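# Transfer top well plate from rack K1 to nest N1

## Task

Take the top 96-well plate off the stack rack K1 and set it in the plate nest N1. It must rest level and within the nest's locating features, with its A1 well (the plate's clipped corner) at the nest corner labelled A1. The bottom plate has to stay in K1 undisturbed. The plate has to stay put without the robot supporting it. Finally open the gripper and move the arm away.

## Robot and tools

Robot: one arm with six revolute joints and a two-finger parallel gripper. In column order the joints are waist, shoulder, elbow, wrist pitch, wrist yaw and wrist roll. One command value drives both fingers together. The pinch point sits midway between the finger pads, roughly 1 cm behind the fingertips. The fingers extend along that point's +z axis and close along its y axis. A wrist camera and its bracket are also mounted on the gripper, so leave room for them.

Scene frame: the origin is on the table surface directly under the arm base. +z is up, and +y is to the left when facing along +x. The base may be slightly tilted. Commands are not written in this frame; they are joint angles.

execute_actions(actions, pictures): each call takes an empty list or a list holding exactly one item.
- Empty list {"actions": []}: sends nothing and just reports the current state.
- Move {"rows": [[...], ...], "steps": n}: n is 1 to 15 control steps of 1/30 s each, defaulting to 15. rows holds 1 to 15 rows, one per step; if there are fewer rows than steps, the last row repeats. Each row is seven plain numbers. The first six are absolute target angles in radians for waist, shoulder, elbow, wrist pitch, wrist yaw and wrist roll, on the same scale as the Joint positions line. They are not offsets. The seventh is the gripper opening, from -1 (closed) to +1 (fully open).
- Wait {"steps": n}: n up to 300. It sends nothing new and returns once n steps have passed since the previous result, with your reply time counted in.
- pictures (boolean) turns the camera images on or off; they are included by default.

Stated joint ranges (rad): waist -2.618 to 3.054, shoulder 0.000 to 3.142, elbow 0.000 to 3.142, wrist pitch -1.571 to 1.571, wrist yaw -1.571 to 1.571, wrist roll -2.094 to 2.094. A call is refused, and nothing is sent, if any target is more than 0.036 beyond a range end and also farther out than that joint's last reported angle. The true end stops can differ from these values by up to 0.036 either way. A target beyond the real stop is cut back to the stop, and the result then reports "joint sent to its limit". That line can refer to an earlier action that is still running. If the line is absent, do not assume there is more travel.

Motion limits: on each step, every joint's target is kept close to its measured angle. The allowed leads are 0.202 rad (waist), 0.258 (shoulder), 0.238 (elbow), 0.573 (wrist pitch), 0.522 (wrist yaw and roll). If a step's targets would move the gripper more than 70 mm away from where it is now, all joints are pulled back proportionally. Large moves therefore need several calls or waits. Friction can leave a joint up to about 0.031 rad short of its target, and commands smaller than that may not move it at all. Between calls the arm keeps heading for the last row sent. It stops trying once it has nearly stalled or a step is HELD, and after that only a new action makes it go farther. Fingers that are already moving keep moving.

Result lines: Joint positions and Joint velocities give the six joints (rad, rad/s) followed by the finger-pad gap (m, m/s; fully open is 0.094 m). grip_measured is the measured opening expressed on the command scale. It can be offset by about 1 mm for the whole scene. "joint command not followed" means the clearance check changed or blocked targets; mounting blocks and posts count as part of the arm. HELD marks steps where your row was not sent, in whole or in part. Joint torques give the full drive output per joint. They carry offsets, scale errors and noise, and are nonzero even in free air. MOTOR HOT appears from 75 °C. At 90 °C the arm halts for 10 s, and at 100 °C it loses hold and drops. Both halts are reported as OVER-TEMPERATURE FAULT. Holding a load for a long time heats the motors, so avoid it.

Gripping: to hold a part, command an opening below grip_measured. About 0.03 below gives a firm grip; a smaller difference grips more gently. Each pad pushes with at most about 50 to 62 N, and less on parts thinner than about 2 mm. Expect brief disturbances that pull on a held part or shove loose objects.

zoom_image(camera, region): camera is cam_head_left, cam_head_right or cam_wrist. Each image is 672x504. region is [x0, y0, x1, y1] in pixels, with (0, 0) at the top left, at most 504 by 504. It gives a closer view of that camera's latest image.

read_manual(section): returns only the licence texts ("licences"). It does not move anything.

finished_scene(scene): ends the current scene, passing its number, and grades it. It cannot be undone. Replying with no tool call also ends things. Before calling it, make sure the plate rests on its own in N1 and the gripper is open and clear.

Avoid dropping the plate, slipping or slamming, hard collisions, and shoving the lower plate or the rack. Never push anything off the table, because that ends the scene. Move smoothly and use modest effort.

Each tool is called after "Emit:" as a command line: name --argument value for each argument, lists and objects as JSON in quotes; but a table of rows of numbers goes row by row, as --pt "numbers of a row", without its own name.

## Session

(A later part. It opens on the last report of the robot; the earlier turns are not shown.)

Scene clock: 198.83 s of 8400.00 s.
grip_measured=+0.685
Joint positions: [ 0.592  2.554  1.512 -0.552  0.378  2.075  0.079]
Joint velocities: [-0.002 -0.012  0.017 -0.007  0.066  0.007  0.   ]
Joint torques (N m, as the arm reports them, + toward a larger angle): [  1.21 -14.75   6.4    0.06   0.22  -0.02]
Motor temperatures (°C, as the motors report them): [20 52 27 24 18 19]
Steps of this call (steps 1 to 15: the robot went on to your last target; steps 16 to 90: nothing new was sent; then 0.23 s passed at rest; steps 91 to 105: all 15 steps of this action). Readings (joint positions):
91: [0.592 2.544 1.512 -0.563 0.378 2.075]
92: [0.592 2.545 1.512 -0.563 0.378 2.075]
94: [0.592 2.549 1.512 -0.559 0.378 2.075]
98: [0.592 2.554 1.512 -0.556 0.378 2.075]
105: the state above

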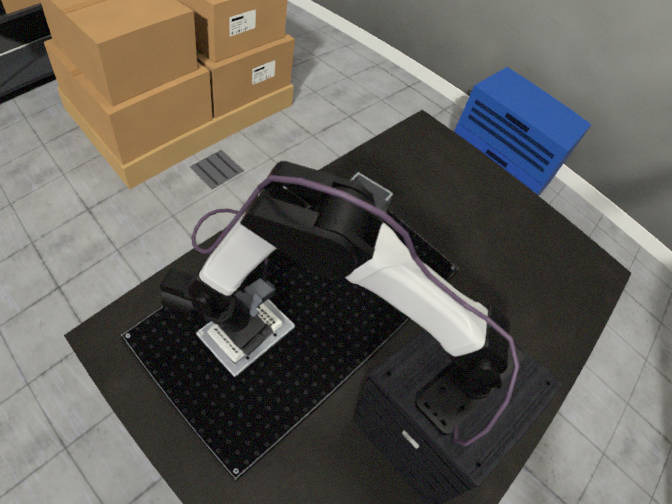

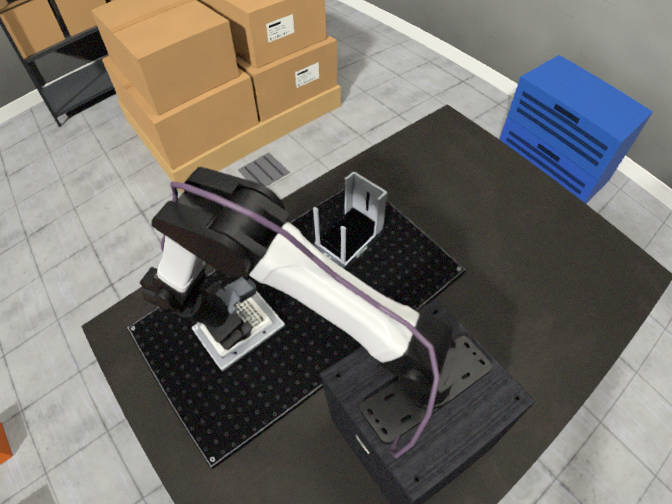

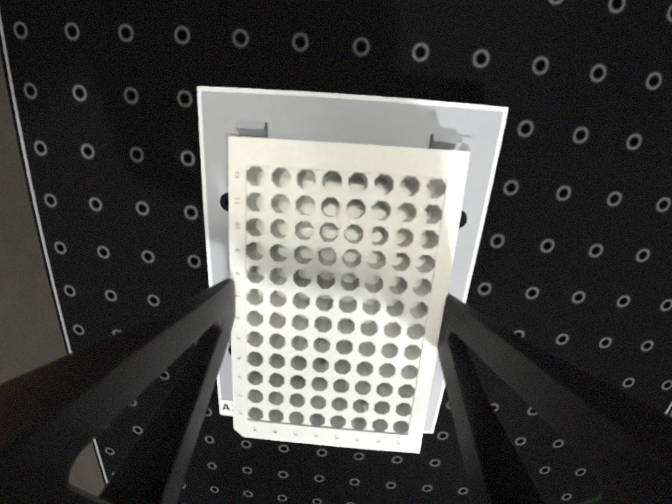

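Emit:
execute_actions --actions '[{"rows":[[0.595,2.56,1.54,-0.541,0.382,2.08,0.66],[0.595,2.565,1.54,-0.537,0.386,2.08,0.66],[0.595,2.568,1.54,-0.534,0.389,2.08,0.66],[0.595,2.566,1.54,-0.533,0.392,2.08,0.66],[0.595,2.564,1.54,-0.533,0.395,2.08,0.66],[0.595,2.564,1.54,-0.533,0.398,2.08,0.66]],"steps":15}]'

Emit:
zoom_image --camera "cam_wrist" --region '[180,70,520,270]'

Scene clock: 203.53 s of 8400.00 s.
grip_measured=+0.685
Joint positions: [ 0.592  2.56   1.512 -0.544  0.384  2.075  0.079]
Joint velocities: [-0.002 -0.007 -0.002 -0.007 -0.081  0.051 -0.   ]
Joint torques (N m, as the arm reports them, + toward a larger angle): [  1.21 -14.53   6.35   0.13   0.41  -0.02]
Motor temperatures (°C, as the motors report them): [20 52 27 24 18 19]
Steps of this call (steps 1 to 15: the robot went on to your last target; steps 16 to 90: nothing new was sent; then 1.20 s passed at rest; steps 91 to 105: all 15 steps of this action). Readings (joint positions):
91: [0.592 2.554 1.512 -0.551 0.378 2.075]
92: [0.592 2.554 1.512 -0.550 0.378 2.075]
94: [0.592 2.556 1.512 -0.547 0.378 2.075]
98: [0.592 2.560 1.512 -0.544 0.384 2.075]
105: the state above

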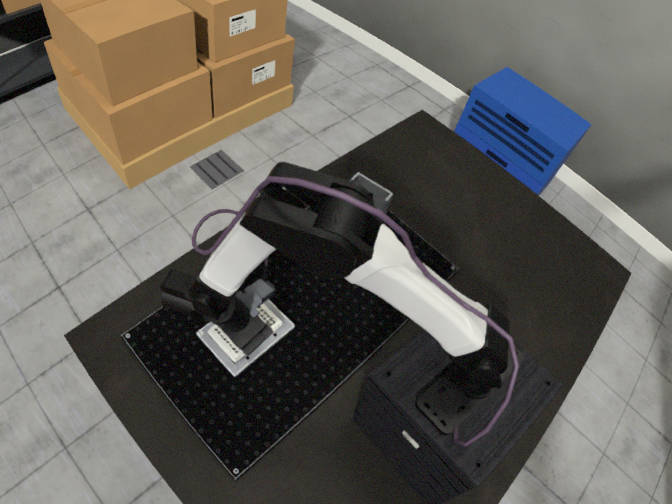

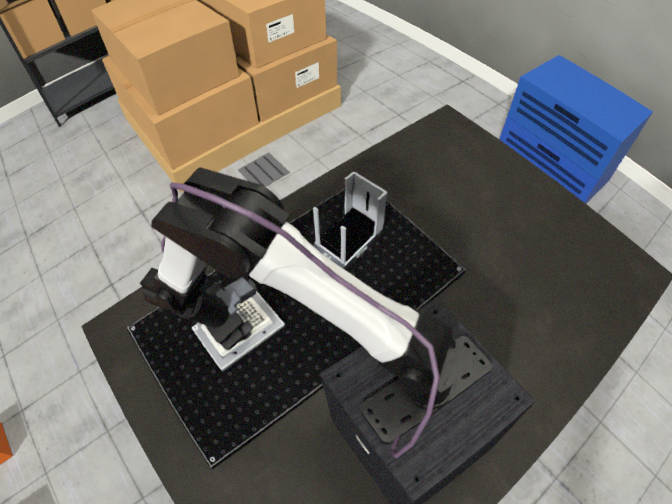

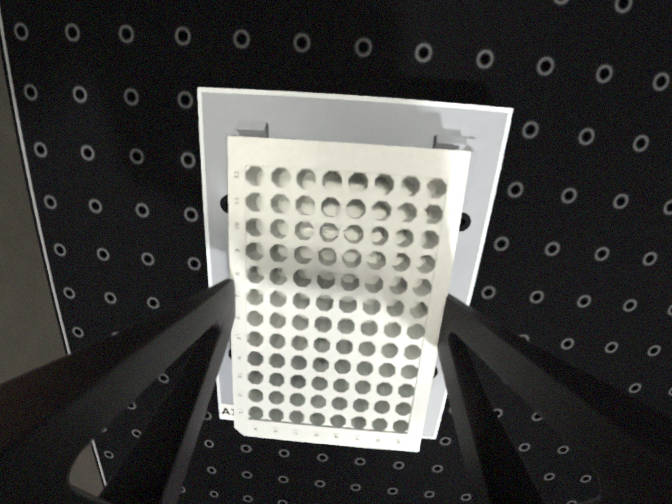

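Region (180, 70, 520, 270) of cam_wrist's 672x504 image, scaled by 1.482, with more detail than that image has; it fills the top 296 rows of this view, and the rest is white.

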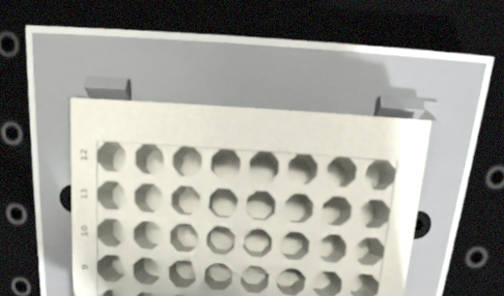

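Emit:
execute_actions --actions '[{"rows":[[0.595,2.562,1.54,-0.54,0.402,2.08,0.66],[0.595,2.562,1.54,-0.547,0.406,2.08,0.66],[0.595,2.562,1.54,-0.553,0.41,2.08,0.66],[0.595,2.562,1.54,-0.555,0.414,2.08,0.66]],"steps":15}]'

Emit:
zoom_image --camera "cam_wrist" --region '[180,70,520,270]'

Scene clock: 207.63 s of 8400.00 s.
grip_measured=+0.685
Joint positions: [ 0.592  2.56   1.512 -0.547  0.391  2.075  0.079]
Joint velocities: [ 0.002  0.007  0.002  0.066 -0.037 -0.125  0.001]
Joint torques (N m, as the arm reports them, + toward a larger angle): [  1.22 -14.69   6.35  -0.11   0.52  -0.03]
Motor temperatures (°C, as the motors report them): [20 52 27 24 18 19]
Steps of this call (steps 1 to 15: the robot went on to your last target; steps 16 to 90: nothing new was sent; then 0.60 s passed at rest; steps 91 to 105: all 15 steps of this action). Readings (joint positions):
91: [0.592 2.560 1.512 -0.544 0.385 2.075]
92: [0.592 2.560 1.512 -0.544 0.386 2.075]
94: [0.592 2.560 1.512 -0.546 0.389 2.075]
98: [0.592 2.560 1.512 -0.547 0.391 2.075]
105: the state above

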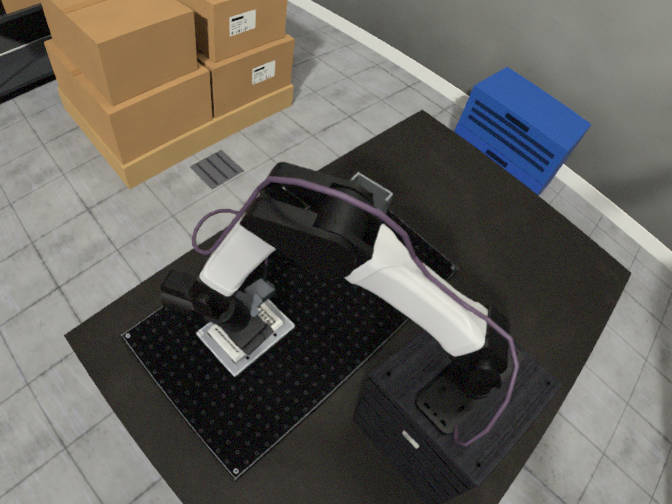

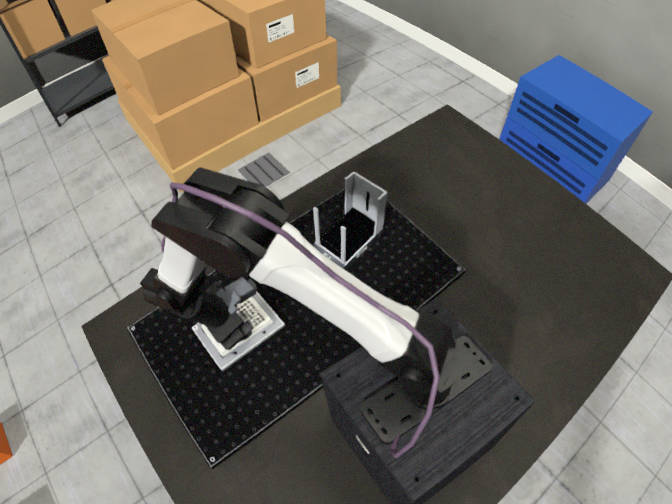

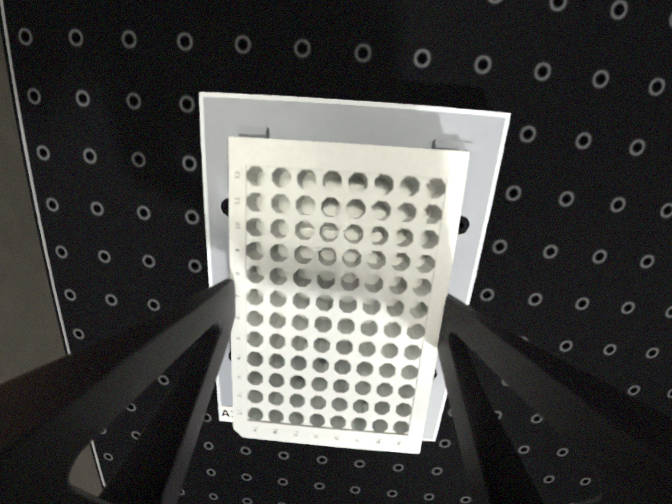

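Region (180, 70, 520, 270) of cam_wrist's 672x504 image, scaled by 1.482, with more detail than that image has; it fills the top 296 rows of this view, and the rest is white.

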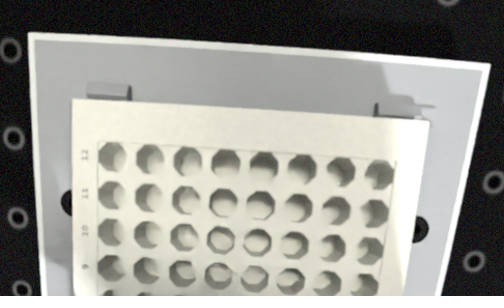

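Against the far locators. Lower slightly and release gradually.

Emit:
execute_actions --actions '[{"rows":[[0.595,2.566,1.54,-0.548,0.405,2.08,0.67],[0.595,2.571,1.54,-0.542,0.4,2.08,0.68],[0.595,2.573,1.54,-0.538,0.4,2.08,0.685],[0.595,2.571,1.54,-0.536,0.4,2.08,0.69],[0.595,2.569,1.54,-0.535,0.4,2.08,0.695],[0.595,2.569,1.54,-0.535,0.4,2.08,0.7],[0.595,2.569,1.54,-0.535,0.4,2.08,0.705],[0.595,2.569,1.54,-0.535,0.4,2.08,0.71],[0.595,2.567,1.54,-0.535,0.4,2.08,0.715],[0.595,2.565,1.54,-0.535,0.4,2.08,0.72],[0.595,2.565,1.54,-0.535,0.4,2.08,0.73],[0.595,2.565,1.54,-0.535,0.4,2.08,0.75],[0.595,2.565,1.54,-0.535,0.4,2.08,0.8],[0.595,2.565,1.54,-0.535,0.4,2.08,0.9],[0.595,2.565,1.54,-0.535,0.4,2.08,1]]}]' --pictures false

Emit:
execute_actions --actions '[{"rows":[[0.595,2.56,1.54,-0.54,0.4,2.08,1],[0.595,2.55,1.54,-0.55,0.4,2.08,1],[0.595,2.535,1.54,-0.562,0.4,2.08,1],[0.595,2.525,1.535,-0.576,0.4,2.08,1],[0.595,2.513,1.53,-0.592,0.4,2.08,1],[0.595,2.5,1.52,-0.608,0.4,2.08,1],[0.595,2.485,1.51,-0.626,0.4,2.08,1],[0.595,2.468,1.5,-0.645,0.4,2.08,1],[0.595,2.45,1.49,-0.664,0.4,2.08,1],[0.595,2.43,1.485,-0.683,0.4,2.08,1],[0.595,2.41,1.48,-0.70,0.4,2.08,1],[0.595,2.39,1.475,-0.715,0.4,2.08,1],[0.595,2.373,1.47,-0.725,0.4,2.08,1],[0.595,2.36,1.47,-0.73,0.4,2.08,1],[0.595,2.35,1.47,-0.735,0.4,2.08,1]]}]' --pictures false

Emit:
execute_actions --actions '[{"steps":8}]'

Emit:
zoom_image --camera "cam_wrist" --region '[200,100,500,420]'

Scene clock: 225.60 s of 8400.00 s.
grip_measured=+0.962
Joint positions: [ 0.592  2.563  1.512 -0.541  0.391  2.075  0.092]
Joint velocities: [ 0.002 -0.002 -0.002  0.022  0.022  0.007  0.099]
Joint torques (N m, as the arm reports them, + toward a larger angle): [  1.12 -14.74   6.28   0.06   0.36  -0.01]
Motor temperatures (°C, as the motors report them): [20 52 27 23 18 19]
Steps of this call (steps 1 to 15: the robot went on to your last target; steps 16 to 90: nothing new was sent; then 14.47 s passed at rest; steps 91 to 105: all 15 steps of this action). Readings (joint positions):
91: [0.592 2.560 1.512 -0.547 0.391 2.075]
92: [0.592 2.560 1.512 -0.547 0.391 2.075]
94: [0.592 2.562 1.512 -0.545 0.391 2.075]
98: [0.592 2.563 1.512 -0.542 0.391 2.075]
105: the state above

Scene clock: 226.10 s of 8400.00 s.
grip_measured=+1.000
Joint positions: [ 0.592  2.389  1.498 -0.681  0.392  2.075  0.094]
Joint velocities: [-0.007 -0.52  -0.002 -0.271 -0.007 -0.051  0.   ]
Joint torques (N m, as the arm reports them, + toward a larger angle): [  1.19 -15.53   2.47  -0.04   0.3   -0.03]
Motor temperatures (°C, as the motors report them): [20 52 27 23 18 19]
Steps of this call (steps 1 to 15: all 15 steps of this action). Readings (joint positions):
1: [0.592 2.563 1.512 -0.541 0.391 2.075]
2: [0.592 2.563 1.512 -0.541 0.391 2.075]
4: [0.592 2.562 1.512 -0.546 0.391 2.075]
8: [0.592 2.530 1.512 -0.588 0.391 2.075]
15: the state above

Scene clock: 226.37 s of 8400.00 s.
grip_measured=+1.000
Joint positions: [ 0.592  2.356  1.498 -0.718  0.394  2.075  0.094]
Joint velocities: [ 0.012 -0.012  0.012 -0.125  0.022 -0.007  0.   ]
Joint torques (N m, as the arm reports them, + toward a larger angle): [  1.11 -15.28   2.48  -0.13   0.33  -0.03]
Motor temperatures (°C, as the motors report them): [20 52 27 23 18 19]
Steps of this call (steps 1 to 8: the robot went on to your last target). Readings (joint positions):
1: [0.592 2.374 1.498 -0.690 0.393 2.075]
2: [0.592 2.364 1.498 -0.696 0.393 2.075]
4: [0.592 2.356 1.498 -0.704 0.394 2.075]
8: the state above

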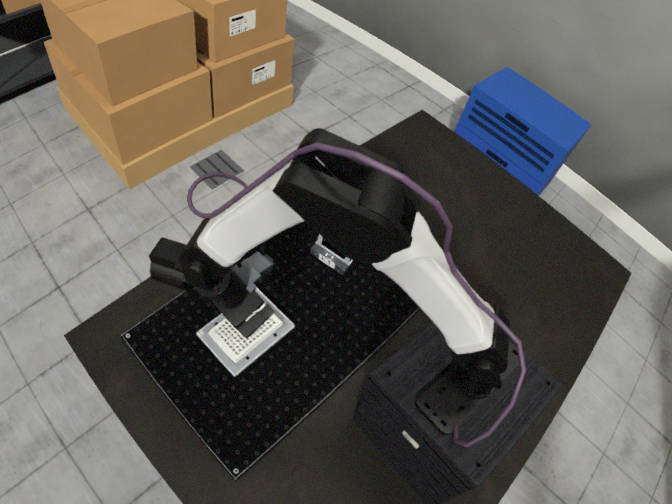

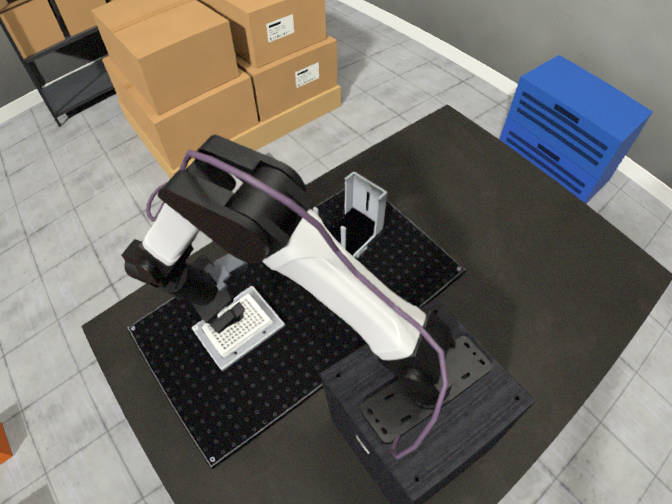

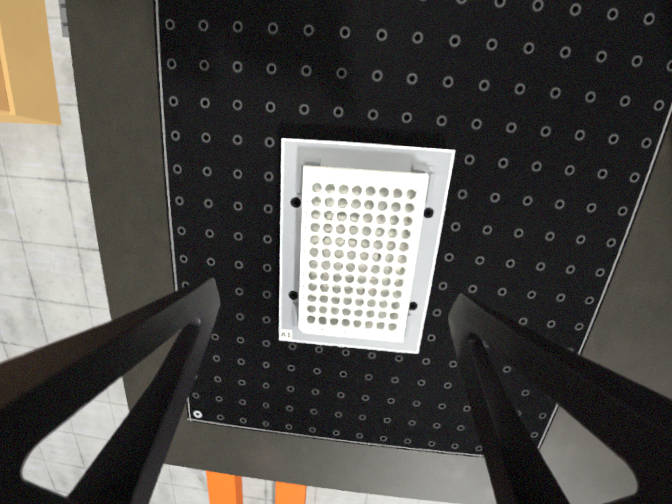

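Region (200, 100, 500, 420) of cam_wrist's 672x504 image, scaled by 1.575, with more detail than that image has; it fills the left 472 columns of this view, and the rest is white.

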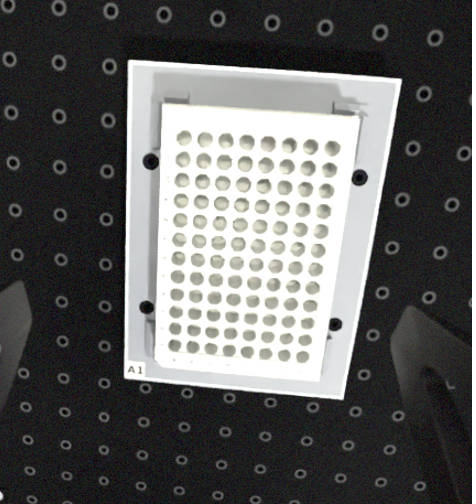

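Emit:
execute_actions --actions '[{"rows":[[0.59,2.33,1.47,-0.74,0.4,2.07,1],[0.58,2.3,1.47,-0.75,0.4,2.07,1],[0.565,2.26,1.465,-0.76,0.4,2.07,1],[0.545,2.21,1.46,-0.77,0.4,2.07,1],[0.52,2.16,1.45,-0.79,0.4,2.07,1],[0.495,2.1,1.44,-0.81,0.4,2.07,1],[0.47,2.04,1.43,-0.83,0.4,2.07,1],[0.445,1.98,1.42,-0.85,0.4,2.07,1],[0.42,1.92,1.41,-0.87,0.4,2.07,1],[0.395,1.86,1.4,-0.89,0.4,2.07,1],[0.37,1.81,1.39,-0.91,0.4,2.07,1],[0.35,1.77,1.38,-0.92,0.4,2.07,1],[0.335,1.74,1.375,-0.93,0.4,2.07,1],[0.325,1.72,1.37,-0.94,0.4,2.07,1],[0.32,1.71,1.37,-0.94,0.4,2.07,1]]}]' --pictures false

Emit:
execute_actions --actions '[{"steps":12}]'

Emit:
zoom_image --camera "cam_head_left" --region '[185,275,305,385]'

Scene clock: 237.47 s of 8400.00 s.
grip_measured=+1.000
Joint positions: [ 0.337  1.747  1.415 -0.866  0.397  2.075  0.094]
Joint velocities: [-0.598 -1.223 -0.002 -0.374  0.139 -0.022  0.   ]
Joint torques (N m, as the arm reports them, + toward a larger angle): [ 1.93 -7.52  3.22  0.76  0.03 -0.13]
Motor temperatures (°C, as the motors report them): [20 53 26 23 18 19]
Steps of this call (steps 1 to 30: the robot went on to your last target; steps 31 to 90: nothing new was sent; then 7.60 s passed at rest; steps 91 to 105: all 15 steps of this action). Readings (joint positions):
91: [0.592 2.356 1.498 -0.727 0.394 2.075]
92: [0.592 2.353 1.497 -0.728 0.394 2.075]
94: [0.587 2.322 1.481 -0.737 0.392 2.075]
98: [0.522 2.150 1.448 -0.782 0.388 2.075]
105: the state above

Scene clock: 237.87 s of 8400.00 s.
grip_measured=+1.000
Joint positions: [ 0.313  1.708  1.387 -0.934  0.402  2.075  0.094]
Joint velocities: [-0.017 -0.012 -0.012 -0.051  0.037 -0.022  0.   ]
Joint torques (N m, as the arm reports them, + toward a larger angle): [  1.1  -10.66   5.46   0.66   0.24  -0.12]
Motor temperatures (°C, as the motors report them): [20 53 26 23 18 19]
Steps of this call (steps 1 to 12: the robot went on to your last target). Readings (joint positions):
1: [0.321 1.713 1.415 -0.878 0.401 2.075]
2: [0.314 1.693 1.415 -0.887 0.405 2.075]
4: [0.313 1.685 1.414 -0.901 0.406 2.075]
8: [0.313 1.702 1.392 -0.922 0.404 2.075]
12: the state above

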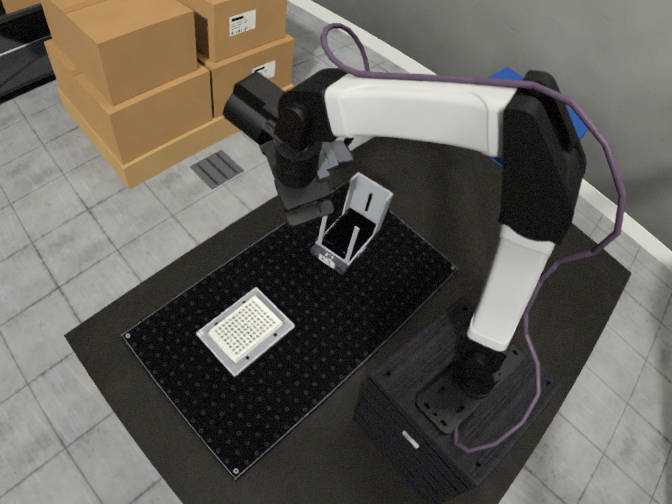

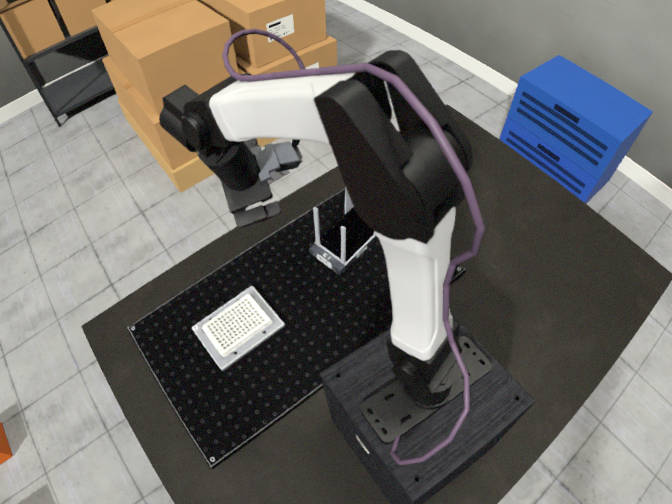

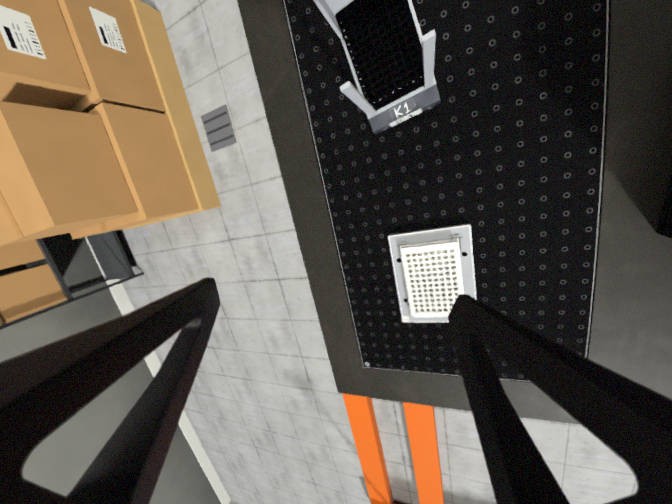

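Region (185, 275, 305, 385) of cam_head_left's 672x504 image, scaled by 4.200, with more detail than that image has; it fills the top 462 rows of this view, and the rest is white.

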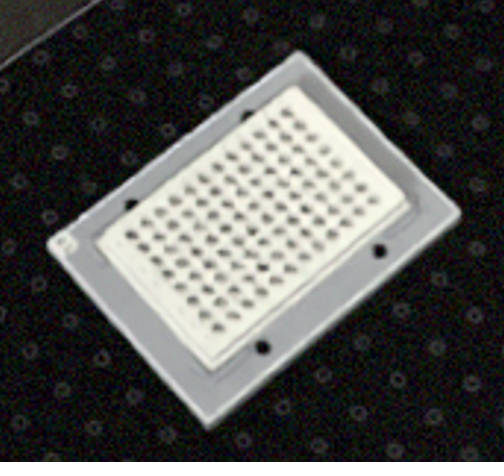

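Seated flat.

Emit:
finished_scene --scene 2

The scene is finished: the task was done.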